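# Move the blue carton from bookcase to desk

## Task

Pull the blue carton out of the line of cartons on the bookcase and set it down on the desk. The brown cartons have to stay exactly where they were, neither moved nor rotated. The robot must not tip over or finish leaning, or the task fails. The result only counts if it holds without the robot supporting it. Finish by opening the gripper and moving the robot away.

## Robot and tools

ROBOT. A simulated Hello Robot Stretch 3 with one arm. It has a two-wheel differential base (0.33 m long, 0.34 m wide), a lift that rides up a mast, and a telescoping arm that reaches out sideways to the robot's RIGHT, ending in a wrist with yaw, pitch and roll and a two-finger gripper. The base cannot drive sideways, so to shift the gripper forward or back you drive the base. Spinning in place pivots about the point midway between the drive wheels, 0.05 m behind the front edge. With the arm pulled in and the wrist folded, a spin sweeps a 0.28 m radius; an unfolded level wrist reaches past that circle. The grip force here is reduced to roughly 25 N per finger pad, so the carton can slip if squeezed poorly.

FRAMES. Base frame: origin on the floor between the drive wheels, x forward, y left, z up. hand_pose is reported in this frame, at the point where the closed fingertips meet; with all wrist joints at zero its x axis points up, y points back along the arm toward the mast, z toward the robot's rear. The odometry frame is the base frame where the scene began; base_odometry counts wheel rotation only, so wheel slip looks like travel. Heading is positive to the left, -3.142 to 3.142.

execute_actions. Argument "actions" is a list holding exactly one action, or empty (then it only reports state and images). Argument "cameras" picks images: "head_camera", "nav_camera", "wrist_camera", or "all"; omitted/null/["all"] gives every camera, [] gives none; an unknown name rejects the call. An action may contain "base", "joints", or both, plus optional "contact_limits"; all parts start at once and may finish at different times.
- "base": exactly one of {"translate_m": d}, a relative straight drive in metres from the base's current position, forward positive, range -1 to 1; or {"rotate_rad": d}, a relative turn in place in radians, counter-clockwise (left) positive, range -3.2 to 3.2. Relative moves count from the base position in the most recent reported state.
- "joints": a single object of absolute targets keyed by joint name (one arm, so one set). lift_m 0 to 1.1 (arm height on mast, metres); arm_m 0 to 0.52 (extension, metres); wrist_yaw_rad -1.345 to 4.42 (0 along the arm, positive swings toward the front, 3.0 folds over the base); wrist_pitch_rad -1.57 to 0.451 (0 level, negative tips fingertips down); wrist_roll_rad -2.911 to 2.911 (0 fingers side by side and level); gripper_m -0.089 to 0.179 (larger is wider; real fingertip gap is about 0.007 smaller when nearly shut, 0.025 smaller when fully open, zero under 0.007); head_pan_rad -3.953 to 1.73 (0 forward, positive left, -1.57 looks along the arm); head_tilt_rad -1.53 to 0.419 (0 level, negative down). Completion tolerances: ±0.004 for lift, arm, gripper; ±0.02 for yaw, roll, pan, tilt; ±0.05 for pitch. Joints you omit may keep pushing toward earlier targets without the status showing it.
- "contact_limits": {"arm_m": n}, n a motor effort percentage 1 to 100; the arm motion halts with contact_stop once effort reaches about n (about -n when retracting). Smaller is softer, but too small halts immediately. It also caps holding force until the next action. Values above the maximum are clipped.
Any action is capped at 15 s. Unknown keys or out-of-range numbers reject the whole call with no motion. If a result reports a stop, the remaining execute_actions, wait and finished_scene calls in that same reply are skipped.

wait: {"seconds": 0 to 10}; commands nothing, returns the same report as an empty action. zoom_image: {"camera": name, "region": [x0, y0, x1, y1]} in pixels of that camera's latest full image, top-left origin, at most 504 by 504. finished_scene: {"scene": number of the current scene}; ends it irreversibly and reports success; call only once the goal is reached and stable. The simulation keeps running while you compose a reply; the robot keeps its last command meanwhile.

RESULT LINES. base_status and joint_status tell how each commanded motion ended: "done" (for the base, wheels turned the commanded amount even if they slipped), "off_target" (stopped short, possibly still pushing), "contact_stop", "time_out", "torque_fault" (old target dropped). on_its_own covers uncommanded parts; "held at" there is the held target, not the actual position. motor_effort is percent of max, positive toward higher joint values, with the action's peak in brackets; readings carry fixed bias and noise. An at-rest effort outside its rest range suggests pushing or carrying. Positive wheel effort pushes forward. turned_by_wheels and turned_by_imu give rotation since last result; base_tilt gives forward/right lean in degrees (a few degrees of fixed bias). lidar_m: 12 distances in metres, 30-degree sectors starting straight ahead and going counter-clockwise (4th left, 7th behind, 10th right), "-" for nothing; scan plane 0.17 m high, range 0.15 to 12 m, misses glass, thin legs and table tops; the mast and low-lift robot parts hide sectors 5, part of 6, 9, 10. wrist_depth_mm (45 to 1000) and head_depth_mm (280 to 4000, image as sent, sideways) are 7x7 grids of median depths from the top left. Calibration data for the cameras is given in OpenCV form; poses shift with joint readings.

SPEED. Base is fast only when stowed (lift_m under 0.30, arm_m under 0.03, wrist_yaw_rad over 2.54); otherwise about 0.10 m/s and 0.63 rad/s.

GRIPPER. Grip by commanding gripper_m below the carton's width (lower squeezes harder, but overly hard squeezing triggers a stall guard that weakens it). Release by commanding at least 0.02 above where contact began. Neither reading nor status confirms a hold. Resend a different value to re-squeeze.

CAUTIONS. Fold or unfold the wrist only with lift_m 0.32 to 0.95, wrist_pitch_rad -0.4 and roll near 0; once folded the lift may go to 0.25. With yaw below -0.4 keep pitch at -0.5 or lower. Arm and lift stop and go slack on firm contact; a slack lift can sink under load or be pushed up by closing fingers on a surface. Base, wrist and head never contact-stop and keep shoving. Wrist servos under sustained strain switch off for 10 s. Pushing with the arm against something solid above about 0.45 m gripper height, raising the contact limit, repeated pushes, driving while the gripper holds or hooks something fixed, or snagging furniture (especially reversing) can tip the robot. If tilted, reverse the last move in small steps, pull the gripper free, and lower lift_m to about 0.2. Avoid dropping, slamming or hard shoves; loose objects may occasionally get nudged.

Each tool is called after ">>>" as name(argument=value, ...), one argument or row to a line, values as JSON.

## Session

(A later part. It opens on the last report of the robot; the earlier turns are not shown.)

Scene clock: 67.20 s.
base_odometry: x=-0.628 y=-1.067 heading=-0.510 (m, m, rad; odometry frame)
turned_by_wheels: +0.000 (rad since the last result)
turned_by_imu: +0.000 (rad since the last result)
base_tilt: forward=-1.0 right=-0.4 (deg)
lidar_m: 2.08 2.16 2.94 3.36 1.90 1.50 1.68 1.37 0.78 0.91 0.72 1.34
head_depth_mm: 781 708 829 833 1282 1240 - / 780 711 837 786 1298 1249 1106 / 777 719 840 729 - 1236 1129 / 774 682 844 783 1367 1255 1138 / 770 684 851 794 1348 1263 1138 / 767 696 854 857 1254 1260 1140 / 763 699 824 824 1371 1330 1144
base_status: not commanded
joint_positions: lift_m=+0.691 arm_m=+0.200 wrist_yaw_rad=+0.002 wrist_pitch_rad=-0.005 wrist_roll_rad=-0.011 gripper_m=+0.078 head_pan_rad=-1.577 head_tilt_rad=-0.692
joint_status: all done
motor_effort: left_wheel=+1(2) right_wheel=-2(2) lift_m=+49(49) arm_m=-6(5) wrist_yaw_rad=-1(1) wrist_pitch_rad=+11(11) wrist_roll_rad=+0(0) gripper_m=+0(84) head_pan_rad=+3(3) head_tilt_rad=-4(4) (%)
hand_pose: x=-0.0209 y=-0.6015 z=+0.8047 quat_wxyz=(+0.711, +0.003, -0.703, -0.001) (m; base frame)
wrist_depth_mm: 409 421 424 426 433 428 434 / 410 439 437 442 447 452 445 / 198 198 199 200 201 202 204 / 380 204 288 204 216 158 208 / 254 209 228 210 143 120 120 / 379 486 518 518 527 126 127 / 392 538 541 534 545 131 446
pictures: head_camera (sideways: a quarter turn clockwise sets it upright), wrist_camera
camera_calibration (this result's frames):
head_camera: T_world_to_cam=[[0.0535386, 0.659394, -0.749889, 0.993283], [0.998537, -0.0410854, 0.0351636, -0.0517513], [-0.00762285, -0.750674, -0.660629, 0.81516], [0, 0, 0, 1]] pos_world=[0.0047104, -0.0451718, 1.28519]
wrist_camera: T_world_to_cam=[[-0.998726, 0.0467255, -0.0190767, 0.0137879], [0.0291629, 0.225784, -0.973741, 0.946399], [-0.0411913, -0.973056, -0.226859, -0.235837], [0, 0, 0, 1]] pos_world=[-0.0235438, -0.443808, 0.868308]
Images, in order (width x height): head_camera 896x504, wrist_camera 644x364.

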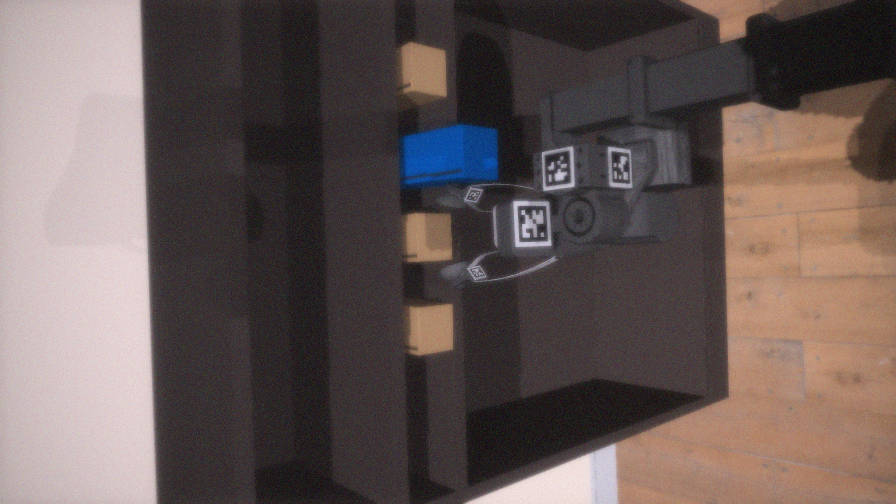

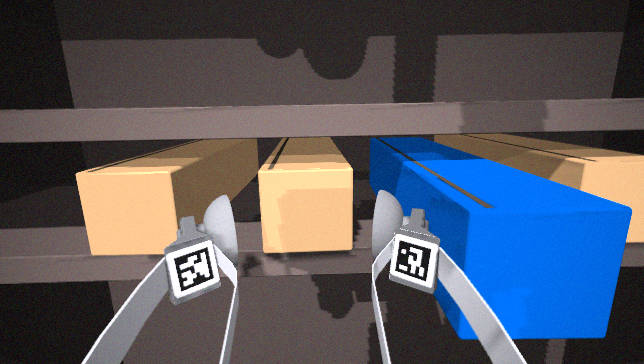

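>>> execute_actions(
  actions=[
    {"base":{"translate_m":0.116}},
  ],
  cameras=[],
)

>>> execute_actions(
  actions=[
    {"joints":{"arm_m":0.265},"contact_limits":{"arm_m":11}},
  ],
  cameras=["wrist_camera"],
)

>>> execute_actions(
  actions=[
    {"base":{"translate_m":-0.006},"joints":{"gripper_m":0.06}},
  ],
  cameras=[],
)

>>> execute_actions(
  actions=[
    {"joints":{"gripper_m":0.082}},
  ],
  cameras=[],
)

>>> execute_actions(
  actions=[
    {"joints":{"arm_m":0.1}},
  ],
  cameras=["wrist_camera","head_camera"],
)

Scene clock: 70.07 s.
base_odometry: x=-0.527 y=-1.123 heading=-0.510 (m, m, rad; odometry frame)
turned_by_wheels: +0.000 (rad since the last result)
turned_by_imu: +0.000 (rad since the last result)
base_tilt: forward=-0.9 right=-0.4 (deg)
lidar_m: 1.97 2.04 2.77 3.36 1.99 1.61 1.80 1.37 0.85 0.76 0.68 1.34
head_depth_mm: 781 705 829 743 1343 1257 - / 776 713 835 790 1294 1240 1107 / 775 720 841 824 - 1245 1136 / 771 680 842 784 1357 1248 1139 / 769 688 852 855 1290 1252 1137 / 765 692 783 824 1384 1327 1140 / 761 832 970 1174 1426 1317 1136
base_status: done
joint_positions: lift_m=+0.691 arm_m=+0.200 wrist_yaw_rad=+0.002 wrist_pitch_rad=-0.005 wrist_roll_rad=-0.011 gripper_m=+0.078 head_pan_rad=-1.577 head_tilt_rad=-0.692
joint_status: not commanded
motor_effort: left_wheel=+2(9) right_wheel=-2(3) lift_m=+49(49) arm_m=-6(6) wrist_yaw_rad=-2(2) wrist_pitch_rad=+11(11) wrist_roll_rad=+0(0) gripper_m=+0(1) head_pan_rad=+3(3) head_tilt_rad=-3(4) (%)
hand_pose: x=-0.0209 y=-0.6015 z=+0.8047 quat_wxyz=(+0.711, +0.003, -0.703, -0.001) (m; base frame)
wrist_depth_mm: 277 402 427 427 433 433 435 / 277 398 440 444 443 451 446 / 199 200 201 201 203 203 205 / 272 368 412 208 254 209 205 / 248 252 228 215 213 217 200 / 247 319 518 520 533 525 527 / 270 415 535 541 544 549 549
pictures: none
No camera images: the call's "cameras" was empty. Leave "cameras" out to get every camera's image.

Scene clock: 71.70 s.
base_odometry: x=-0.527 y=-1.123 heading=-0.510 (m, m, rad; odometry frame)
turned_by_wheels: +0.000 (rad since the last result)
turned_by_imu: +0.000 (rad since the last result)
base_tilt: forward=-0.9 right=-0.4 (deg)
lidar_m: 1.97 2.04 2.78 3.36 1.99 1.60 1.80 1.37 0.85 0.76 0.68 1.34
head_depth_mm: 781 709 832 744 1352 1250 - / 779 711 833 773 - 1241 1127 / 774 718 841 781 - 1249 1130 / 774 682 846 783 1346 1262 1131 / 770 683 850 847 1294 1255 1135 / 768 690 782 824 1377 1319 1140 / 762 830 971 1169 1414 1334 1143
base_status: not commanded
joint_positions: lift_m=+0.691 arm_m=+0.265 wrist_yaw_rad=+0.002 wrist_pitch_rad=-0.005 wrist_roll_rad=-0.011 gripper_m=+0.078 head_pan_rad=-1.577 head_tilt_rad=-0.692
joint_status: all done
motor_effort: left_wheel=+2(2) right_wheel=-2(2) lift_m=+50(49) arm_m=+5(5) wrist_yaw_rad=-1(2) wrist_pitch_rad=+11(11) wrist_roll_rad=+0(0) gripper_m=+1(0) head_pan_rad=+3(3) head_tilt_rad=-4(4) (%)
contact_limits: arm_m 11 (drawing in: default 29, maximum 48; extending or still: default 39, maximum 65)
hand_pose: x=-0.0209 y=-0.6657 z=+0.8047 quat_wxyz=(+0.711, +0.003, -0.703, -0.001) (m; base frame)
wrist_depth_mm: 278 365 369 370 372 376 379 / 274 376 382 381 387 387 389 / 136 137 137 138 139 140 141 / 272 365 403 164 252 159 177 / 247 250 147 146 196 146 147 / 179 178 158 152 163 151 154 / 160 160 162 465 472 473 477
pictures: wrist_camera
camera_calibration (this result's frames):
wrist_camera: T_world_to_cam=[[-0.998724, 0.0467538, -0.0190777, 0.0168012], [0.0291693, 0.225764, -0.973745, 0.960895], [-0.0412192, -0.973059, -0.22684, -0.298349], [0, 0, 0, 1]] pos_world=[-0.0235466, -0.508032, 0.86831]
Images, in order (width x height): wrist_camera 644x364.

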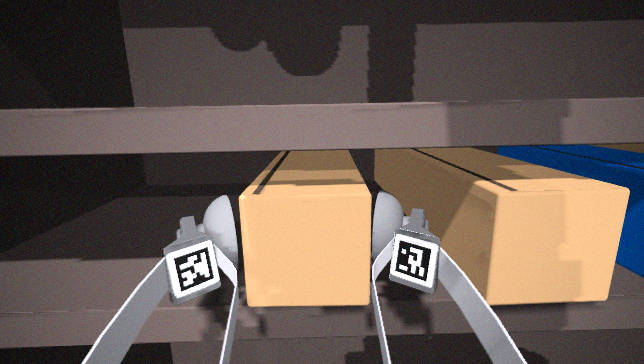

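Scene clock: 73.07 s.
base_odometry: x=-0.532 y=-1.120 heading=-0.510 (m, m, rad; odometry frame)
turned_by_wheels: +0.000 (rad since the last result)
turned_by_imu: +0.000 (rad since the last result)
base_tilt: forward=-0.9 right=-0.4 (deg)
lidar_m: 1.98 2.05 2.78 3.36 1.99 1.59 1.80 1.36 0.85 0.78 0.68 1.34
head_depth_mm: 781 709 830 746 1342 1254 - / 778 712 833 766 - 1248 1123 / 774 722 840 782 - 1251 1127 / 773 680 844 772 1332 1255 1133 / 768 688 853 850 1308 1264 1142 / 766 691 791 822 1339 1330 1138 / 762 832 948 1169 1418 1324 1144
base_status: done
joint_positions: lift_m=+0.691 arm_m=+0.265 wrist_yaw_rad=+0.002 wrist_pitch_rad=-0.005 wrist_roll_rad=-0.011 gripper_m=+0.060 head_pan_rad=-1.577 head_tilt_rad=-0.692
joint_status: all done
motor_effort: left_wheel=+1(6) right_wheel=-2(8) lift_m=+49(49) arm_m=+5(5) wrist_yaw_rad=-1(1) wrist_pitch_rad=+11(11) wrist_roll_rad=+0(0) gripper_m=-12(100) head_pan_rad=+3(4) head_tilt_rad=-3(4) (%)
hand_pose: x=-0.0209 y=-0.6657 z=+0.8047 quat_wxyz=(+0.711, +0.003, -0.703, -0.001) (m; base frame)
wrist_depth_mm: 284 365 368 371 374 376 377 / 283 375 380 385 386 387 389 / 136 136 137 138 139 140 141 / 279 371 405 164 233 158 178 / 251 249 146 145 190 146 148 / 179 178 154 151 162 151 160 / 159 161 161 469 471 477 479
pictures: none
No camera images: the call's "cameras" was empty. Leave "cameras" out to get every camera's image.

Scene clock: 73.77 s.
base_odometry: x=-0.532 y=-1.120 heading=-0.510 (m, m, rad; odometry frame)
turned_by_wheels: +0.000 (rad since the last result)
turned_by_imu: +0.000 (rad since the last result)
base_tilt: forward=-1.0 right=-0.4 (deg)
lidar_m: 1.97 2.04 2.79 3.36 1.98 1.60 1.79 1.37 0.85 0.78 0.68 1.34
head_depth_mm: 780 706 830 745 1343 1254 - / 776 713 833 762 - 1244 1129 / 773 720 839 783 - 1257 1130 / 773 681 844 774 1336 1246 1134 / 771 685 851 852 1312 1262 1142 / 765 693 791 826 1335 1319 1133 / 763 834 946 1159 1404 1321 1149
base_status: not commanded
joint_positions: lift_m=+0.691 arm_m=+0.265 wrist_yaw_rad=+0.002 wrist_pitch_rad=-0.005 wrist_roll_rad=-0.011 gripper_m=+0.082 head_pan_rad=-1.577 head_tilt_rad=-0.692
joint_status: all done
motor_effort: left_wheel=+2(2) right_wheel=-2(2) lift_m=+49(49) arm_m=+5(5) wrist_yaw_rad=-2(1) wrist_pitch_rad=+11(11) wrist_roll_rad=+0(0) gripper_m=+1(100) head_pan_rad=+3(3) head_tilt_rad=-4(4) (%)
hand_pose: x=-0.0209 y=-0.6657 z=+0.8047 quat_wxyz=(+0.711, +0.003, -0.703, -0.001) (m; base frame)
wrist_depth_mm: 284 363 367 373 373 372 377 / 281 378 383 381 387 390 389 / 136 137 137 138 140 140 141 / 280 372 403 165 233 157 178 / 254 250 146 146 190 145 148 / 179 178 158 152 163 151 161 / 159 160 161 469 470 474 477
pictures: none
No camera images: the call's "cameras" was empty. Leave "cameras" out to get every camera's image.

Scene clock: 76.23 s.
base_odometry: x=-0.532 y=-1.120 heading=-0.510 (m, m, rad; odometry frame)
turned_by_wheels: +0.000 (rad since the last result)
turned_by_imu: +0.000 (rad since the last result)
base_tilt: forward=-1.0 right=-0.4 (deg)
lidar_m: 1.98 2.05 2.78 3.36 1.98 1.60 1.79 1.37 0.85 0.78 0.68 1.34
head_depth_mm: 781 708 826 745 1350 1250 - / 776 712 837 787 1337 - 1080 / 776 721 840 818 1337 - 1110 / 771 681 844 817 1331 1264 1125 / 769 686 852 851 1319 1268 1131 / 768 694 788 828 1344 1316 1135 / 764 833 951 1161 1404 1329 1134
base_status: not commanded
joint_positions: lift_m=+0.691 arm_m=+0.100 wrist_yaw_rad=+0.002 wrist_pitch_rad=-0.005 wrist_roll_rad=-0.011 gripper_m=+0.082 head_pan_rad=-1.577 head_tilt_rad=-0.692
joint_status: all done
motor_effort: left_wheel=+2(1) right_wheel=-2(2) lift_m=+49(49) arm_m=-6(7) wrist_yaw_rad=-1(1) wrist_pitch_rad=+11(11) wrist_roll_rad=+0(0) gripper_m=-1(1) head_pan_rad=+4(3) head_tilt_rad=-4(4) (%)
hand_pose: x=-0.0210 y=-0.5015 z=+0.8047 quat_wxyz=(+0.711, +0.003, -0.703, -0.001) (m; base frame)
wrist_depth_mm: 288 415 517 522 523 521 526 / 302 412 534 539 540 542 548 / 316 296 557 300 300 302 302 / 585 376 420 311 311 280 222 / 614 332 598 611 602 614 232 / 642 362 626 621 637 635 602 / 675 429 651 651 663 672 615
pictures: head_camera (sideways: a quarter turn clockwise sets it upright), wrist_camera
camera_calibration (this result's frames):
head_camera: T_world_to_cam=[[0.0535387, 0.659394, -0.749889, 0.993283], [0.998537, -0.0410855, 0.0351636, -0.0517513], [-0.00762294, -0.750674, -0.660629, 0.81516], [0, 0, 0, 1]] pos_world=[0.00471039, -0.0451718, 1.28519]
wrist_camera: T_world_to_cam=[[-0.998708, 0.0470993, -0.0190792, 0.00920956], [0.0292477, 0.225725, -0.973752, 0.923817], [-0.0415564, -0.973052, -0.226811, -0.138579], [0, 0, 0, 1]] pos_world=[-0.0235807, -0.343807, 0.868313]
Images, in order (width x height): head_camera 896x504, wrist_camera 644x364.

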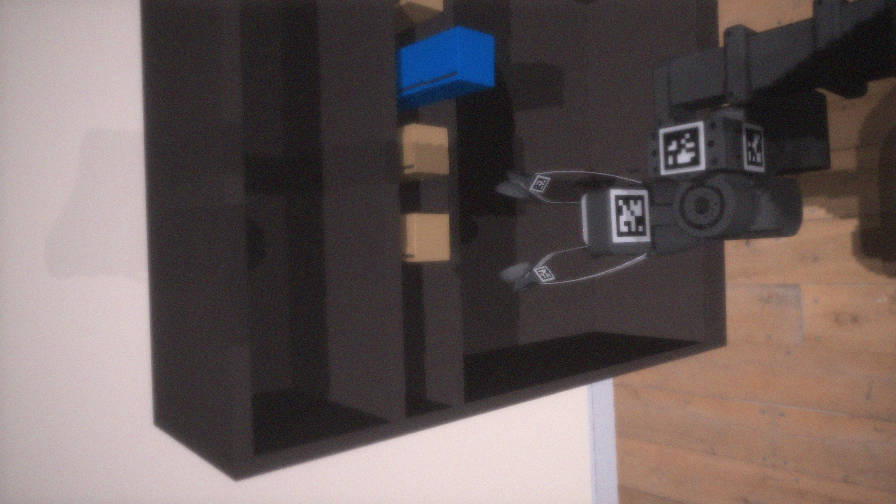

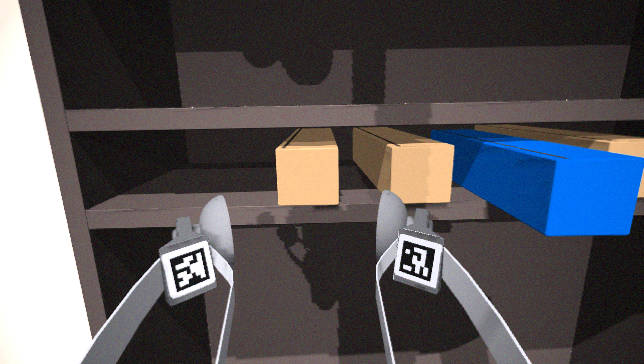

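>>> execute_actions(
  actions=[
    {"base":{"translate_m":-0.202},"joints":{"wrist_pitch_rad":-0.7,"lift_m":0.865,"gripper_m":0.095,"arm_m":0.15}},
  ],
  cameras=["wrist_camera","head_camera"],
)

Scene clock: 80.03 s.
base_odometry: x=-0.709 y=-1.022 heading=-0.509 (m, m, rad; odometry frame)
turned_by_wheels: +0.000 (rad since the last result)
turned_by_imu: +0.000 (rad since the last result)
base_tilt: forward=-0.9 right=-0.4 (deg)
lidar_m: 2.17 2.25 3.06 3.82 1.85 1.43 1.59 1.37 0.73 0.91 0.76 1.34
head_depth_mm: 780 707 831 759 - 1241 1119 / 782 712 835 - - 1243 1117 / 776 715 842 817 - 1260 1131 / 774 681 847 789 1374 1257 1132 / 770 683 855 821 1353 1262 1132 / 770 693 857 802 1356 1259 1141 / 761 696 864 831 1104 1269 1146
base_status: done
joint_positions: lift_m=+0.864 arm_m=+0.150 wrist_yaw_rad=+0.002 wrist_pitch_rad=-0.708 wrist_roll_rad=-0.011 gripper_m=+0.095 head_pan_rad=-1.577 head_tilt_rad=-0.692
joint_status: all done
motor_effort: left_wheel=+2(3) right_wheel=-3(7) lift_m=+50(51) arm_m=+5(5) wrist_yaw_rad=-2(1) wrist_pitch_rad=+4(11) wrist_roll_rad=+0(0) gripper_m=+0(100) head_pan_rad=+4(3) head_tilt_rad=-4(3) (%)
hand_pose: x=-0.0212 y=-0.4735 z=+0.8181 quat_wxyz=(+0.667, +0.247, -0.659, -0.244) (m; base frame)
wrist_depth_mm: 261 271 271 268 273 368 354 / 294 306 293 234 300 325 327 / 526 674 697 229 705 549 390 / 528 780 840 869 840 547 - / 598 718 938 926 939 681 - / 930 862 870 873 878 975 964 / 856 861 859 867 870 871 889
pictures: head_camera (sideways: a quarter turn clockwise sets it upright), wrist_camera
camera_calibration (this result's frames):
head_camera: T_world_to_cam=[[0.0535385, 0.659394, -0.749889, 0.993283], [0.998537, -0.0410853, 0.0351636, -0.0517513], [-0.00762276, -0.750674, -0.660629, 0.81516], [0, 0, 0, 1]] pos_world=[0.0047104, -0.0451718, 1.28519]
wrist_camera: T_world_to_cam=[[-0.998681, 0.0483439, 0.017288, -0.0212863], [0.0284714, 0.801676, -0.597081, 0.895149], [-0.0427246, -0.595801, -0.801995, 0.540853], [0, 0, 0, 1]] pos_world=[-0.0236366, -0.394349, 0.968606]
Images, in order (width x height): head_camera 896x504, wrist_camera 644x364.

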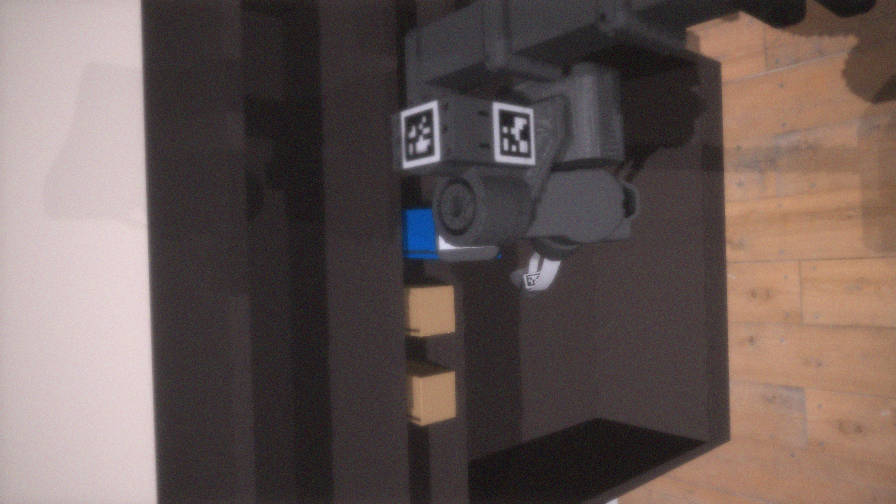

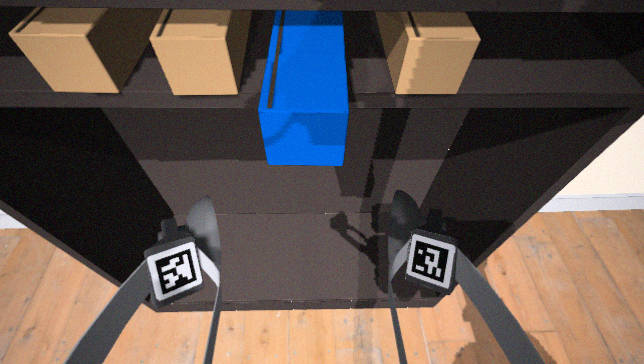

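>>> execute_actions(
  actions=[
    {"joints":{"lift_m":0.853,"gripper_m":0.085,"arm_m":0.295},"contact_limits":{"arm_m":11}},
  ],
  cameras=["wrist_camera"],
)

Scene clock: 82.63 s.
base_odometry: x=-0.709 y=-1.022 heading=-0.509 (m, m, rad; odometry frame)
turned_by_wheels: +0.000 (rad since the last result)
turned_by_imu: +0.000 (rad since the last result)
base_tilt: forward=-1.0 right=-0.4 (deg)
lidar_m: 2.18 2.26 3.06 3.81 1.85 1.43 1.59 1.37 0.73 0.91 0.77 1.34
head_depth_mm: 780 705 831 800 - 1216 1113 / 780 713 905 1194 1331 1255 1131 / 777 718 900 1187 1340 1258 1119 / 771 679 886 1004 1343 1260 1129 / 773 685 853 822 1342 1261 1138 / 766 692 854 795 1348 1264 1137 / 764 699 863 828 1108 1271 1136
base_status: not commanded
joint_positions: lift_m=+0.854 arm_m=+0.295 wrist_yaw_rad=+0.002 wrist_pitch_rad=-0.709 wrist_roll_rad=-0.011 gripper_m=+0.085 head_pan_rad=-1.577 head_tilt_rad=-0.692
joint_status: all done
motor_effort: left_wheel=+2(2) right_wheel=-2(3) lift_m=+17(48) arm_m=+6(7) wrist_yaw_rad=-1(1) wrist_pitch_rad=+4(4) wrist_roll_rad=+0(0) gripper_m=-1(100) head_pan_rad=+3(3) head_tilt_rad=-4(4) (%)
contact_limits: arm_m 11 (drawing in: default 29, maximum 48; extending or still: default 39, maximum 65)
hand_pose: x=-0.0213 y=-0.6184 z=+0.8072 quat_wxyz=(+0.667, +0.247, -0.659, -0.244) (m; base frame)
wrist_depth_mm: 167 168 170 172 174 176 178 / 142 143 144 146 147 148 150 / 144 145 146 147 149 150 151 / 212 167 198 160 227 176 229 / 222 624 144 143 220 484 343 / 522 674 131 129 821 519 392 / 570 762 121 117 757 693 876
pictures: wrist_camera
camera_calibration (this result's frames):
wrist_camera: T_world_to_cam=[[-0.998677, 0.048413, 0.0173161, -0.014087], [0.0285341, 0.802009, -0.59663, 1.00462], [-0.0427723, -0.595347, -0.80233, 0.446312], [0, 0, 0, 1]] pos_world=[-0.0236445, -0.539324, 0.957722]
Images, in order (width x height): wrist_camera 644x364.

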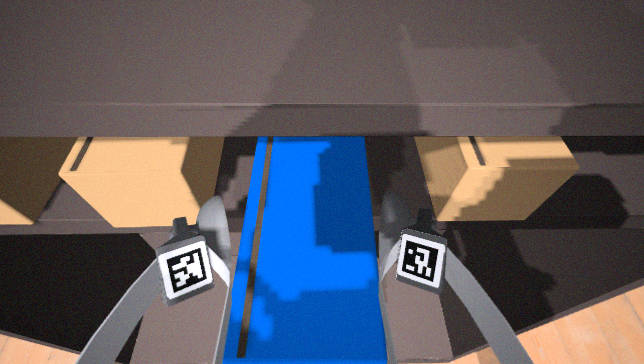

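Grip, recentre, test lift.

>>> execute_actions(
  actions=[
    {"joints":{"gripper_m":0.0}},
  ],
  cameras=[],
)

>>> execute_actions(
  actions=[
    {"base":{"translate_m":-0.008},"joints":{"lift_m":0.863,"arm_m":0.2}},
  ],
)

Scene clock: 84.40 s.
base_odometry: x=-0.709 y=-1.022 heading=-0.509 (m, m, rad; odometry frame)
turned_by_wheels: +0.000 (rad since the last result)
turned_by_imu: +0.000 (rad since the last result)
base_tilt: forward=-1.0 right=-0.4 (deg)
lidar_m: 2.18 2.26 3.06 3.81 1.85 1.43 1.59 1.37 0.73 0.91 0.76 1.34
head_depth_mm: 783 709 831 802 - 1220 1124 / 778 713 898 1185 1334 1253 1127 / 778 719 899 1183 1325 1248 1132 / 774 678 883 1159 1345 1256 1139 / 772 685 849 819 1346 1251 1138 / 768 692 856 796 1354 1264 1140 / 765 699 864 831 1102 1276 1146
base_status: not commanded
joint_positions: lift_m=+0.854 arm_m=+0.295 wrist_yaw_rad=+0.002 wrist_pitch_rad=-0.711 wrist_roll_rad=-0.011 gripper_m=+0.042 head_pan_rad=-1.577 head_tilt_rad=-0.692
joint_status: gripper_m off_target (ended at +0.042, target +0.000)
motor_effort: left_wheel=+2(1) right_wheel=-2(2) lift_m=+17(18) arm_m=+5(5) wrist_yaw_rad=-1(1) wrist_pitch_rad=+5(5) wrist_roll_rad=+0(0) gripper_m=-100(100) head_pan_rad=+3(3) head_tilt_rad=-4(4) (%)
hand_pose: x=-0.0213 y=-0.6180 z=+0.8069 quat_wxyz=(+0.667, +0.248, -0.659, -0.244) (m; base frame)
wrist_depth_mm: 166 167 169 171 173 175 176 / 141 142 144 145 146 148 149 / 144 145 146 148 149 150 152 / 202 167 198 158 225 177 229 / 485 625 144 142 223 481 344 / 528 714 133 129 823 551 394 / 564 752 122 118 777 832 872
pictures: none
No camera images: the call's "cameras" was empty. Leave "cameras" out to get every camera's image.

Scene clock: 86.40 s.
base_odometry: x=-0.716 y=-1.018 heading=-0.509 (m, m, rad; odometry frame)
turned_by_wheels: +0.000 (rad since the last result)
turned_by_imu: +0.000 (rad since the last result)
base_tilt: forward=-1.0 right=-0.4 (deg)
lidar_m: 2.18 2.26 3.09 3.35 1.84 1.42 1.58 1.37 0.73 0.91 0.77 1.35
head_depth_mm: 783 707 835 - - 1249 1118 / 777 711 873 - 1335 1253 1125 / 775 717 881 - 1373 1253 1138 / 774 676 846 806 1363 1259 1129 / 774 687 850 793 1351 1253 1137 / 769 691 856 796 1360 1261 1140 / 767 699 864 830 1129 1273 1144
base_status: done
joint_positions: lift_m=+0.862 arm_m=+0.200 wrist_yaw_rad=+0.002 wrist_pitch_rad=-0.714 wrist_roll_rad=-0.011 gripper_m=+0.005 head_pan_rad=-1.577 head_tilt_rad=-0.692
joint_status: all done
on_its_own: gripper_m moved -0.037 toward your old target +0.000
motor_effort: left_wheel=+1(4) right_wheel=-2(7) lift_m=+50(51) arm_m=-6(8) wrist_yaw_rad=-2(1) wrist_pitch_rad=+6(6) wrist_roll_rad=+0(0) gripper_m=-100(100) head_pan_rad=+3(3) head_tilt_rad=-4(4) (%)
hand_pose: x=-0.0213 y=-0.5233 z=+0.8151 quat_wxyz=(+0.667, +0.249, -0.658, -0.245) (m; base frame)
wrist_depth_mm: 201 201 203 204 206 208 209 / 241 232 261 200 247 309 321 / 272 275 277 176 282 292 293 / 536 727 744 157 754 535 399 / 539 786 142 142 809 578 - / 898 731 132 129 829 946 974 / 854 863 123 119 852 871 889
pictures: head_camera (sideways: a quarter turn clockwise sets it upright), nav_camera (sideways: a quarter turn counterclockwise sets it upright), wrist_camera
camera_calibration (this result's frames):
head_camera: T_world_to_cam=[[0.0535382, 0.659394, -0.749889, 0.993283], [0.998537, -0.0410847, 0.0351636, -0.0517513], [-0.00762231, -0.750674, -0.660629, 0.81516], [0, 0, 0, 1]] pos_world=[0.00471043, -0.0451718, 1.28519]
nav_camera: T_world_to_cam=[[0.0262046, -0.615159, 0.787967, -0.984181], [-0.999656, -0.0168619, 0.0200806, 0.0378963], [0.000933893, -0.788223, -0.61539, 0.759407], [0, 0, 0, 1]] pos_world=[0.0629641, -0.00620765, 1.24207]
wrist_camera: T_world_to_cam=[[-0.998677, 0.048328, 0.0175629, -0.0190773], [0.0285297, 0.804937, -0.592674, 0.931364], [-0.0427798, -0.591389, -0.805251, 0.513762], [0, 0, 0, 1]] pos_world=[-0.0236449, -0.444933, 0.966038]
Images, in order (width x height): head_camera 896x504, nav_camera 672x504, wrist_camera 644x364.

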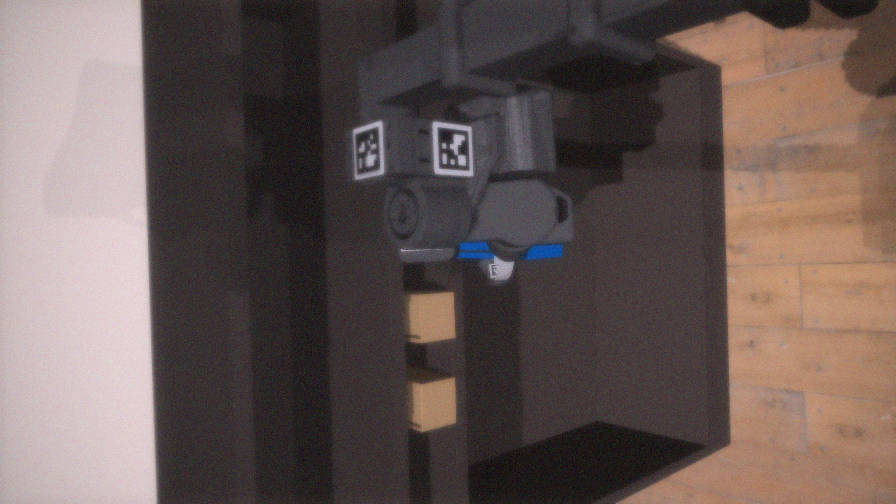

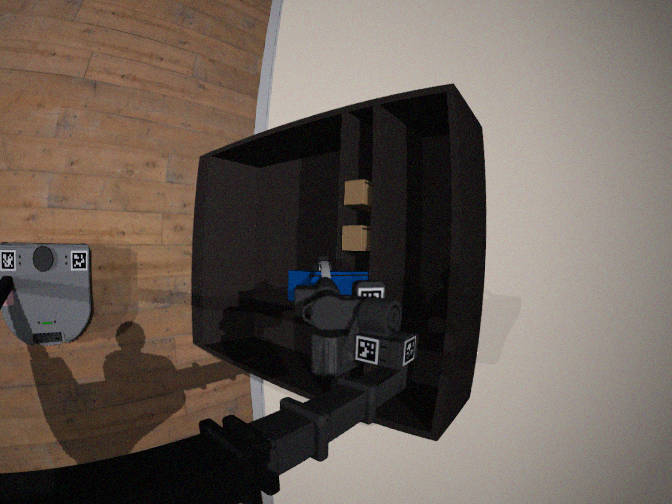

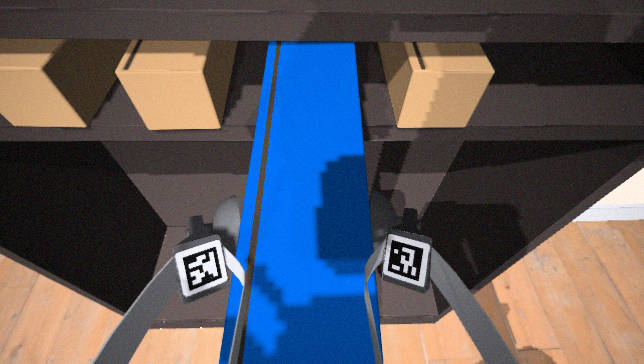

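>>> execute_actions(
  actions=[
    {"joints":{"arm_m":0.0,"head_pan_rad":0,"head_tilt_rad":-0.5}},
  ],
  cameras=["wrist_camera"],
)

>>> execute_actions(
  actions=[
    {"base":{"rotate_rad":1.42},"joints":{"lift_m":0.9}},
  ],
  cameras=[],
)

>>> execute_actions(
  actions=[
    {"base":{"translate_m":1}},
  ],
  cameras=[],
)

>>> execute_actions(
  actions=[
    {"base":{"translate_m":1}},
  ],
)

Scene clock: 89.63 s.
base_odometry: x=-0.716 y=-1.018 heading=-0.509 (m, m, rad; odometry frame)
turned_by_wheels: +0.000 (rad since the last result)
turned_by_imu: +0.000 (rad since the last result)
base_tilt: forward=-1.0 right=-0.4 (deg)
lidar_m: 2.19 2.26 3.08 3.37 1.85 1.42 1.58 1.37 0.73 0.91 0.77 1.35
head_depth_mm: 1804 1959 2188 2341 1848 1465 1211 / 1806 1951 2188 2351 1848 1467 1223 / 1787 1959 2137 2319 1864 1475 1224 / 1780 1966 2168 2366 1866 1501 1226 / 1768 1953 2170 2348 1897 1487 1237 / 1778 1928 2131 2302 1882 1484 1244 / 1749 1956 2139 2359 1910 1499 1247
base_status: not commanded
joint_positions: lift_m=+0.862 arm_m=+0.003 wrist_yaw_rad=+0.002 wrist_pitch_rad=-0.715 wrist_roll_rad=-0.011 gripper_m=+0.014 head_pan_rad=-0.007 head_tilt_rad=-0.507
joint_status: all done
joint sent to its limit — the command would take arm_m past its lower limit, so that joint was sent only as far as its limit.
on_its_own: gripper_m is held at +0.013, not at your +0.000, by its stall guard, which is not easing now
motor_effort: left_wheel=+1(1) right_wheel=-2(2) lift_m=+50(50) arm_m=-6(6) wrist_yaw_rad=-1(2) wrist_pitch_rad=+7(7) wrist_roll_rad=+0(0) gripper_m=-61(74) head_pan_rad=+4(40) head_tilt_rad=+4(20) (%)
hand_pose: x=-0.0213 y=-0.3255 z=+0.8150 quat_wxyz=(+0.666, +0.249, -0.658, -0.246) (m; base frame)
wrist_depth_mm: 492 652 397 228 405 408 727 / 553 733 760 199 771 564 869 / 612 798 872 175 880 661 - / - 803 - 156 - - - / - - 143 142 - - - / 942 930 132 129 931 961 964 / 854 870 123 119 867 879 890
pictures: wrist_camera
camera_calibration (this result's frames):
wrist_camera: T_world_to_cam=[[-0.998677, 0.0483128, 0.0176078, -0.0286763], [0.028529, 0.805466, -0.591954, 0.771629], [-0.0427815, -0.590669, -0.805779, 0.631283], [0, 0, 0, 1]] pos_world=[-0.023645, -0.247257, 0.965949]
Images, in order (width x height): wrist_camera 644x364.

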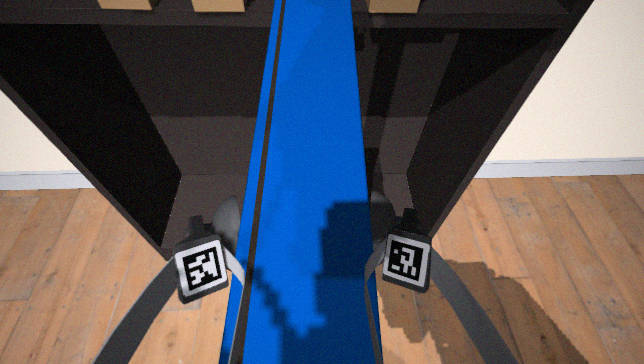

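Scene clock: 92.87 s.
base_odometry: x=-0.716 y=-1.018 heading=+0.910 (m, m, rad; odometry frame)
turned_by_wheels: +1.420 (rad since the last result)
turned_by_imu: +1.421 (rad since the last result)
base_tilt: forward=-0.9 right=-0.4 (deg)
lidar_m: 3.36 2.35 1.42 1.58 1.59 0.73 0.88 0.77 1.18 2.18 2.20 2.70
head_depth_mm: 3399 3614 3717 2453 1846 1454 1207 / 3279 3579 3557 2475 1852 1475 1223 / 3145 3416 3750 2495 1855 1472 1231 / 3062 3419 3692 2550 1896 1497 1227 / 3055 3344 3570 2532 1877 1494 1229 / 3038 3304 3513 2539 1892 1506 1246 / 2939 3282 3450 2565 1891 1492 1243
base_status: done
joint_positions: lift_m=+0.899 arm_m=+0.003 wrist_yaw_rad=+0.002 wrist_pitch_rad=-0.715 wrist_roll_rad=-0.011 gripper_m=+0.014 head_pan_rad=-0.007 head_tilt_rad=-0.507
joint_status: all done
on_its_own: gripper_m is held at +0.013, not at your +0.000, by its stall guard, which is not easing now
motor_effort: left_wheel=-3(9) right_wheel=+2(8) lift_m=+50(51) arm_m=-5(6) wrist_yaw_rad=-1(1) wrist_pitch_rad=+7(7) wrist_roll_rad=+0(0) gripper_m=-61(62) head_pan_rad=+4(3) head_tilt_rad=+3(4) (%)
hand_pose: x=-0.0213 y=-0.3255 z=+0.8520 quat_wxyz=(+0.666, +0.249, -0.658, -0.246) (m; base frame)
wrist_depth_mm: - - - 229 - - 849 / - - - 199 - - 864 / - - - 175 - - 872 / - - - 157 - - 902 / - - 144 142 - - 708 / 966 983 132 130 977 946 863 / 893 895 123 119 915 870 827
pictures: none
No camera images: the call's "cameras" was empty. Leave "cameras" out to get every camera's image.

Scene clock: 104.10 s.
base_odometry: x=-0.102 y=-0.228 heading=+0.910 (m, m, rad; odometry frame)
turned_by_wheels: +0.000 (rad since the last result)
turned_by_imu: +0.002 (rad since the last result)
base_tilt: forward=-1.0 right=-0.4 (deg)
lidar_m: 2.37 2.85 1.70 1.40 1.33 2.13 1.70 1.66 2.23 2.03 2.04 2.48
head_depth_mm: 2511 2701 3082 2433 1837 1462 1214 / 2428 2598 2963 2489 1843 1481 1215 / 2386 2593 2886 2488 1856 1474 1229 / 2320 2545 2846 2494 1866 1474 1232 / 2268 2521 2790 2454 1870 1506 1233 / 2270 2487 2695 2556 1872 1489 1237 / 2236 2419 2682 2573 1911 1501 1239
base_status: done
joint_positions: lift_m=+0.899 arm_m=+0.003 wrist_yaw_rad=+0.002 wrist_pitch_rad=-0.715 wrist_roll_rad=-0.011 gripper_m=+0.014 head_pan_rad=-0.007 head_tilt_rad=-0.507
joint_status: not commanded
on_its_own: gripper_m is held at +0.013, not at your +0.000, by its stall guard, which is not easing now
motor_effort: left_wheel=-4(6) right_wheel=+2(7) lift_m=+50(50) arm_m=-6(6) wrist_yaw_rad=-1(1) wrist_pitch_rad=+7(7) wrist_roll_rad=+0(0) gripper_m=-61(60) head_pan_rad=+4(3) head_tilt_rad=+3(3) (%)
hand_pose: x=-0.0213 y=-0.3255 z=+0.8520 quat_wxyz=(+0.666, +0.249, -0.658, -0.246) (m; base frame)
wrist_depth_mm: - - - 229 - - - / - - - 198 - - - / - - - 175 - - - / - - - 157 - - - / - - 143 142 - - - / 957 970 132 129 955 - - / 899 878 123 119 901 905 923
pictures: none
No camera images: the call's "cameras" was empty. Leave "cameras" out to get every camera's image.

Scene clock: 115.33 s.
base_odometry: x=+0.511 y=+0.562 heading=+0.910 (m, m, rad; odometry frame)
turned_by_wheels: +0.000 (rad since the last result)
turned_by_imu: +0.002 (rad since the last result)
base_tilt: forward=-1.0 right=-0.4 (deg)
lidar_m: 1.84 1.39 2.09 1.51 1.92 1.87 2.63 2.94 2.06 1.86 1.85 1.70
head_depth_mm: 1622 1790 1701 2154 1834 1467 1220 / 1575 1726 1721 2164 1862 1466 1230 / 1540 1704 1749 1324 1858 1483 1229 / 1502 1655 1752 1341 1860 1487 1233 / 1472 1635 1716 1275 1886 1500 1237 / 1464 1620 1702 1290 1772 1461 1249 / 1454 1571 1694 1302 1907 1498 1237
base_status: done
joint_positions: lift_m=+0.899 arm_m=+0.003 wrist_yaw_rad=+0.002 wrist_pitch_rad=-0.715 wrist_roll_rad=-0.011 gripper_m=+0.014 head_pan_rad=-0.007 head_tilt_rad=-0.507
joint_status: not commanded
on_its_own: gripper_m is held at +0.013, not at your +0.000, by its stall guard, which is not easing now
motor_effort: left_wheel=-3(6) right_wheel=+2(8) lift_m=+50(50) arm_m=-6(6) wrist_yaw_rad=+0(2) wrist_pitch_rad=+7(7) wrist_roll_rad=+0(0) gripper_m=-61(61) head_pan_rad=+4(4) head_tilt_rad=+3(3) (%)
hand_pose: x=-0.0213 y=-0.3255 z=+0.8520 quat_wxyz=(+0.666, +0.249, -0.658, -0.246) (m; base frame)
wrist_depth_mm: - - - 229 - - - / - - - 198 - - - / - - - 175 - - - / - - - 157 - - - / - - 143 142 - - - / 972 978 132 130 950 - - / 897 879 123 119 901 921 931
pictures: head_camera (sideways: a quarter turn clockwise sets it upright), nav_camera (sideways: a quarter turn counterclockwise sets it upright), wrist_camera
camera_calibration (this result's frames):
head_camera: T_world_to_cam=[[-0.510083, 0.0532095, -0.858478, 1.13829], [0.0351191, 0.998541, 0.041024, -0.0535133], [0.859408, -0.0092233, -0.511208, 0.615483], [0, 0, 0, 1]] pos_world=[0.0535494, -0.0014557, 1.29403]
nav_camera: T_world_to_cam=[[0.459694, 0.0266263, 0.887678, -1.11684], [0.0116713, -0.999645, 0.0239407, 0.0266963], [0.888001, -0.000645092, -0.459841, 0.551619], [0, 0, 0, 1]] pos_world=[0.0232549, 0.05678, 1.24441]
wrist_camera: T_world_to_cam=[[-0.998677, 0.0483078, 0.0176138, -0.0293348], [0.0285214, 0.805466, -0.591955, 0.793535], [-0.0427833, -0.590669, -0.805779, 0.661104], [0, 0, 0, 1]] pos_world=[-0.0236445, -0.247255, 1.00296]
Images, in order (width x height): head_camera 896x504, nav_camera 672x504, wrist_camera 644x364.

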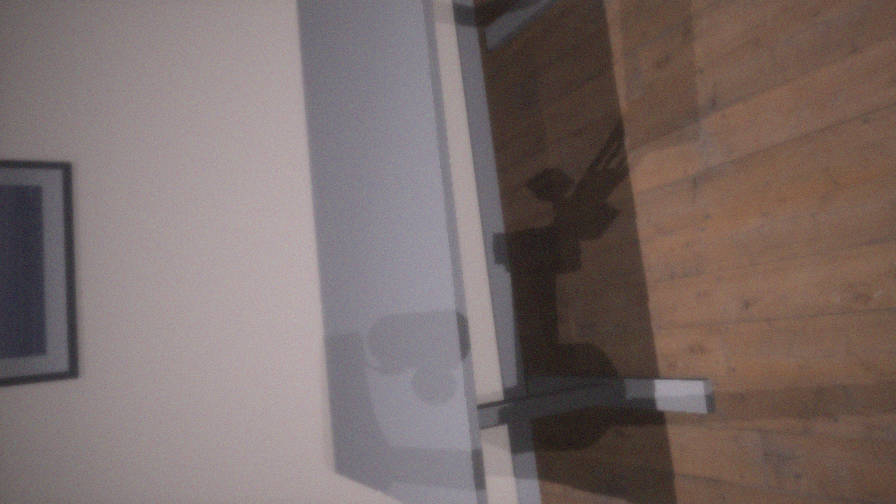

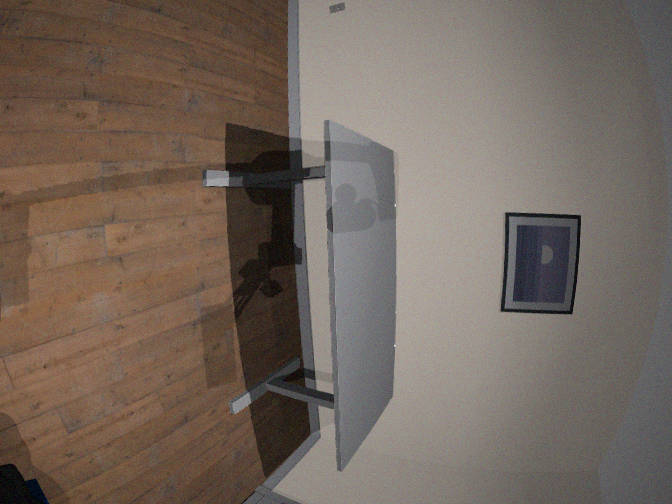

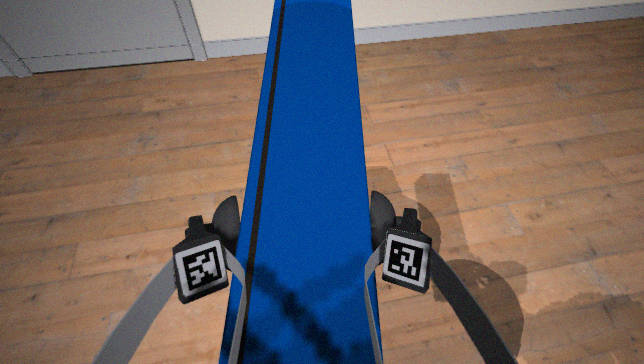

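Edge about 1.08 m ahead, height ≈0.68.

>>> execute_actions(
  actions=[
    {"base":{"translate_m":0.48},"joints":{"lift_m":0.85}},
  ],
  cameras=[],
)

>>> execute_actions(
  actions=[
    {"base":{"rotate_rad":1.65},"joints":{"arm_m":0.45,"head_pan_rad":-1.57,"head_tilt_rad":-0.7}},
  ],
)

Scene clock: 121.83 s.
base_odometry: x=+0.806 y=+0.941 heading=+0.910 (m, m, rad; odometry frame)
turned_by_wheels: +0.000 (rad since the last result)
turned_by_imu: +0.001 (rad since the last result)
base_tilt: forward=-1.0 right=-0.4 (deg)
lidar_m: 1.37 0.94 1.70 1.98 1.88 2.24 3.11 3.08 1.97 1.77 1.78 1.30
head_depth_mm: 1191 1307 1427 1115 831 1469 1211 / 1166 1277 1409 1125 835 1470 1217 / 1128 1272 1398 1130 835 1433 1222 / 1103 1244 1362 1143 844 1438 1228 / 1091 1200 1331 1151 847 1397 1237 / 1073 1188 1314 1157 851 1359 1235 / 1068 1164 1278 1167 855 1231 1237
base_status: done
joint_positions: lift_m=+0.851 arm_m=+0.003 wrist_yaw_rad=+0.002 wrist_pitch_rad=-0.715 wrist_roll_rad=-0.011 gripper_m=+0.014 head_pan_rad=-0.007 head_tilt_rad=-0.507
joint_status: all done
on_its_own: gripper_m is held at +0.013, not at your +0.000, by its stall guard, which is not easing now
motor_effort: left_wheel=-3(6) right_wheel=+2(6) lift_m=+18(47) arm_m=-6(6) wrist_yaw_rad=-1(1) wrist_pitch_rad=+7(7) wrist_roll_rad=+0(0) gripper_m=-60(61) head_pan_rad=+3(4) head_tilt_rad=+3(4) (%)
hand_pose: x=-0.0213 y=-0.3255 z=+0.8031 quat_wxyz=(+0.666, +0.249, -0.658, -0.246) (m; base frame)
wrist_depth_mm: - - - 230 - - - / - - - 199 - - - / - - - 175 - - - / - - - 157 - - - / - - 143 142 - - - / 926 922 132 130 913 965 961 / 861 844 123 119 852 874 866
pictures: none
No camera images: the call's "cameras" was empty. Leave "cameras" out to get every camera's image.

Scene clock: 126.30 s.
base_odometry: x=+0.806 y=+0.941 heading=+2.560 (m, m, rad; odometry frame)
turned_by_wheels: +1.650 (rad since the last result)
turned_by_imu: +1.651 (rad since the last result)
base_tilt: forward=-1.0 right=-0.4 (deg)
lidar_m: 1.98 1.65 2.25 3.08 2.78 1.90 1.77 1.80 1.30 1.37 0.94 1.80
head_depth_mm: 1162 1332 1122 - - 1268 1126 / 1151 1302 - 830 1512 1317 1123 / 1140 1272 - 862 1511 1306 1132 / 1130 1288 1141 837 1527 1312 1127 / 1116 1267 1146 875 1491 1330 1140 / 1110 1253 1150 877 1396 1296 1138 / 1096 1236 1161 879 1510 1322 1143
base_status: done
joint_positions: lift_m=+0.851 arm_m=+0.450 wrist_yaw_rad=+0.002 wrist_pitch_rad=-0.715 wrist_roll_rad=-0.011 gripper_m=+0.014 head_pan_rad=-1.563 head_tilt_rad=-0.692
joint_status: all done
on_its_own: gripper_m is held at +0.013, not at your +0.000, by its stall guard, which is not easing now
motor_effort: left_wheel=-2(9) right_wheel=+1(7) lift_m=+18(18) arm_m=+5(7) wrist_yaw_rad=-1(2) wrist_pitch_rad=+7(7) wrist_roll_rad=+0(0) gripper_m=-61(60) head_pan_rad=-3(41) head_tilt_rad=-4(22) (%)
hand_pose: x=-0.0213 y=-0.7723 z=+0.8031 quat_wxyz=(+0.666, +0.249, -0.658, -0.246) (m; base frame)
wrist_depth_mm: 423 432 434 228 446 449 456 / 365 366 367 199 376 384 383 / 316 318 314 175 328 329 334 / 280 283 278 157 291 291 292 / 253 254 144 142 262 259 263 / 229 231 132 129 226 236 237 / 210 210 123 119 213 215 216
pictures: head_camera (sideways: a quarter turn clockwise sets it upright), nav_camera (sideways: a quarter turn counterclockwise sets it upright), wrist_camera
camera_calibration (this result's frames):
head_camera: T_world_to_cam=[[0.0446216, 0.659656, -0.750242, 0.993798], [0.999001, -0.0275623, 0.0351824, -0.0517787], [0.00252986, -0.751062, -0.660226, 0.814574], [0, 0, 0, 1]] pos_world=[0.00532133, -0.0451954, 1.28521]
nav_camera: T_world_to_cam=[[0.0345157, -0.614326, 0.788297, -0.984661], [-0.999337, -0.0303645, 0.0200928, 0.0378784], [0.0115927, -0.788468, -0.614967, 0.758792], [0, 0, 0, 1]] pos_world=[0.0630431, -0.00547035, 1.24208]
wrist_camera: T_world_to_cam=[[-0.998663, 0.0485882, 0.0176212, -0.00672717], [0.0287432, 0.805458, -0.591955, 1.12457], [-0.0429552, -0.590658, -0.805778, 0.357798], [0, 0, 0, 1]] pos_world=[-0.0236725, -0.694127, 0.954117]
Images, in order (width x height): head_camera 896x504, nav_camera 672x504, wrist_camera 644x364.

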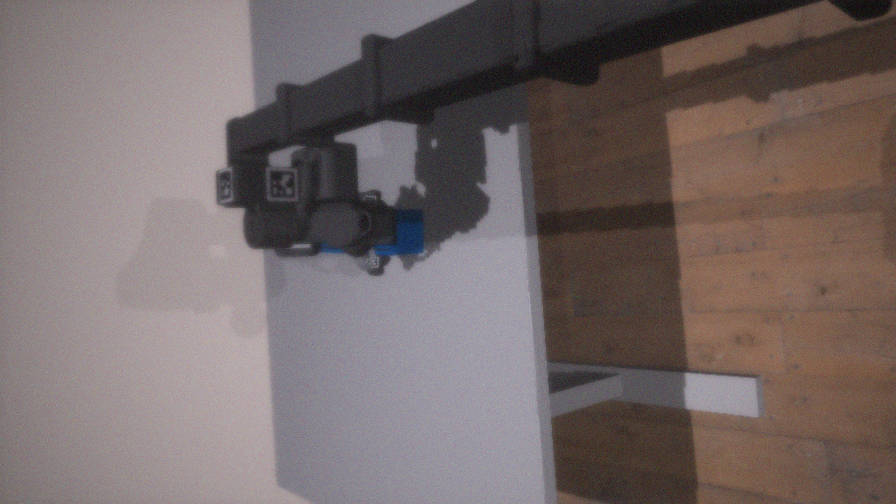

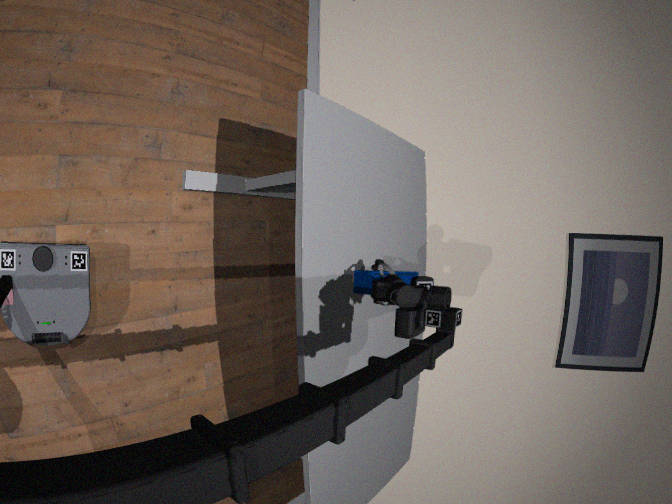

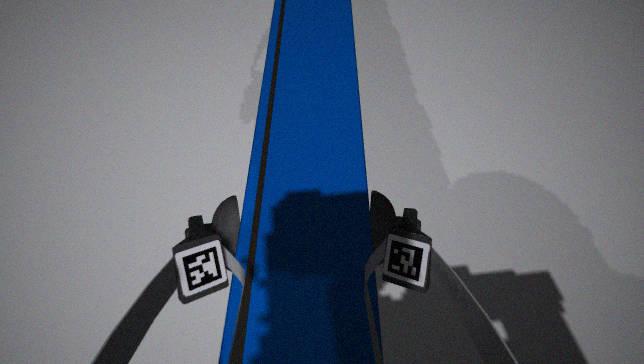

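>>> execute_actions(
  actions=[
    {"joints":{"lift_m":0.804}},
  ],
  cameras=[],
)

>>> execute_actions(
  actions=[
    {"joints":{"gripper_m":0.11}},
  ],
  cameras=[],
)

>>> execute_actions(
  actions=[
    {"joints":{"arm_m":0.05,"lift_m":0.88}},
  ],
  cameras=["head_camera"],
)

Scene clock: 128.00 s.
base_odometry: x=+0.806 y=+0.941 heading=+2.560 (m, m, rad; odometry frame)
turned_by_wheels: +0.000 (rad since the last result)
turned_by_imu: +0.000 (rad since the last result)
base_tilt: forward=-1.1 right=-0.3 (deg)
lidar_m: 1.98 1.65 2.24 3.12 2.78 1.91 1.77 1.80 1.30 1.37 0.94 1.80
head_depth_mm: 1163 1318 1117 884 - - 1121 / 1151 1303 1201 835 1522 1318 1127 / 1140 1287 - 837 1525 1319 1137 / 1136 1270 1191 841 1523 1314 1133 / 1116 1267 1140 872 1500 1323 1138 / 1112 1257 1152 880 1419 1299 1145 / 1099 1238 1162 882 1511 1328 1146
base_status: not commanded
joint_positions: lift_m=+0.805 arm_m=+0.450 wrist_yaw_rad=+0.001 wrist_pitch_rad=-0.713 wrist_roll_rad=-0.011 gripper_m=+0.014 head_pan_rad=-1.563 head_tilt_rad=-0.692
joint_status: all done
on_its_own: gripper_m is held at +0.013, not at your +0.000, by its stall guard, which is not easing now
motor_effort: left_wheel=-2(2) right_wheel=+3(1) lift_m=+16(18) arm_m=+5(6) wrist_yaw_rad=-1(1) wrist_pitch_rad=+6(6) wrist_roll_rad=+0(0) gripper_m=-61(61) head_pan_rad=-3(4) head_tilt_rad=-4(4) (%)
hand_pose: x=-0.0213 y=-0.7726 z=+0.7575 quat_wxyz=(+0.667, +0.249, -0.658, -0.245) (m; base frame)
wrist_depth_mm: 346 349 351 233 360 365 368 / 293 297 299 201 307 308 310 / 256 258 254 176 265 267 270 / 228 229 225 157 235 236 237 / 204 205 142 142 212 210 211 / 184 185 132 129 182 190 191 / 169 170 123 119 172 174 175
pictures: none
No camera images: the call's "cameras" was empty. Leave "cameras" out to get every camera's image.

Scene clock: 129.47 s.
base_odometry: x=+0.806 y=+0.941 heading=+2.560 (m, m, rad; odometry frame)
turned_by_wheels: +0.000 (rad since the last result)
turned_by_imu: +0.000 (rad since the last result)
base_tilt: forward=-1.0 right=-0.4 (deg)
lidar_m: 1.98 1.64 2.25 3.09 2.78 1.91 1.77 1.79 1.30 1.37 0.94 1.80
head_depth_mm: 1159 1322 1112 887 - - 1122 / 1146 1307 1209 834 1533 1306 1130 / 1143 1305 - 838 1520 1311 1125 / 1134 1287 1191 837 1526 1327 1132 / 1115 1266 1149 872 1502 1324 1138 / 1104 1252 1153 880 1404 1293 1143 / 1106 1234 1159 883 1507 1333 1139
base_status: not commanded
joint_positions: lift_m=+0.805 arm_m=+0.450 wrist_yaw_rad=+0.002 wrist_pitch_rad=-0.713 wrist_roll_rad=-0.011 gripper_m=+0.081 head_pan_rad=-1.563 head_tilt_rad=-0.692
joint_status: gripper_m off_target (ended at +0.081, target +0.110)
motor_effort: left_wheel=-3(3) right_wheel=+2(2) lift_m=+17(17) arm_m=+5(4) wrist_yaw_rad=-1(1) wrist_pitch_rad=+6(6) wrist_roll_rad=+0(0) gripper_m=+100(100) head_pan_rad=-3(4) head_tilt_rad=-4(4) (%)
hand_pose: x=-0.0213 y=-0.7727 z=+0.7575 quat_wxyz=(+0.667, +0.249, -0.658, -0.245) (m; base frame)
wrist_depth_mm: 343 349 352 249 360 364 370 / 294 296 297 211 306 308 312 / 257 258 258 183 264 267 269 / 227 228 224 162 234 235 237 / 203 205 144 144 211 210 211 / 185 185 133 131 184 190 191 / 169 169 123 119 172 173 174
pictures: none
No camera images: the call's "cameras" was empty. Leave "cameras" out to get every camera's image.

Scene clock: 133.60 s.
base_odometry: x=+0.806 y=+0.941 heading=+2.560 (m, m, rad; odometry frame)
turned_by_wheels: +0.000 (rad since the last result)
turned_by_imu: +0.000 (rad since the last result)
base_tilt: forward=-1.0 right=-0.4 (deg)
lidar_m: 1.98 1.64 2.25 3.12 2.79 1.91 1.77 1.80 1.30 1.37 0.94 1.80
head_depth_mm: 1168 1314 1119 854 - - 1107 / 1149 1315 1123 857 - - 1114 / 1146 1296 1131 865 - - 1109 / 1134 1284 1137 838 1459 1285 1130 / 1124 1261 1149 870 1487 1314 1140 / 1109 1247 1151 876 1405 1301 1142 / 1097 1230 1162 881 1510 1329 1141
base_status: not commanded
joint_positions: lift_m=+0.879 arm_m=+0.050 wrist_yaw_rad=+0.002 wrist_pitch_rad=-0.713 wrist_roll_rad=-0.011 gripper_m=+0.110 head_pan_rad=-1.563 head_tilt_rad=-0.692
joint_status: all done
on_its_own: gripper_m moved +0.029 to your old target +0.110
motor_effort: left_wheel=-3(2) right_wheel=+1(2) lift_m=+50(54) arm_m=-6(5) wrist_yaw_rad=-2(1) wrist_pitch_rad=+6(6) wrist_roll_rad=+0(0) gripper_m=+0(100) head_pan_rad=-3(4) head_tilt_rad=-4(5) (%)
hand_pose: x=-0.0213 y=-0.3734 z=+0.8323 quat_wxyz=(+0.667, +0.249, -0.658, -0.245) (m; base frame)
wrist_depth_mm: 485 489 492 440 505 512 518 / 413 414 420 424 428 432 436 / 362 369 377 387 396 - - / - - - - - - - / - - - - - - - / 957 949 967 964 940 963 - / 865 879 872 905 897 891 899
pictures: head_camera (sideways: a quarter turn clockwise sets it upright)
camera_calibration (this result's frames):
head_camera: T_world_to_cam=[[0.0446215, 0.659656, -0.750242, 0.993798], [0.999001, -0.0275622, 0.0351824, -0.0517786], [0.00252995, -0.751062, -0.660227, 0.814575], [0, 0, 0, 1]] pos_world=[0.00532134, -0.0451954, 1.28521]
Images, in order (width x height): head_camera 896x504.

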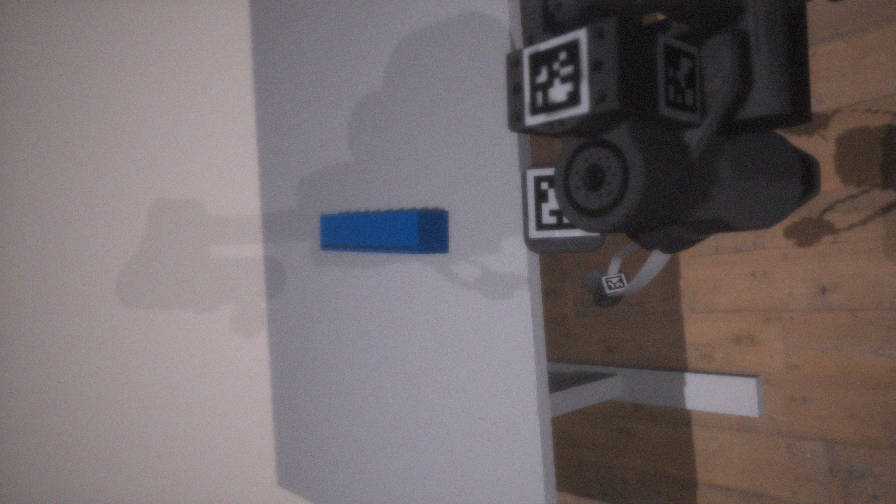

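>>> finished_scene(
  scene=1,
)

The scene is finished: the task was done.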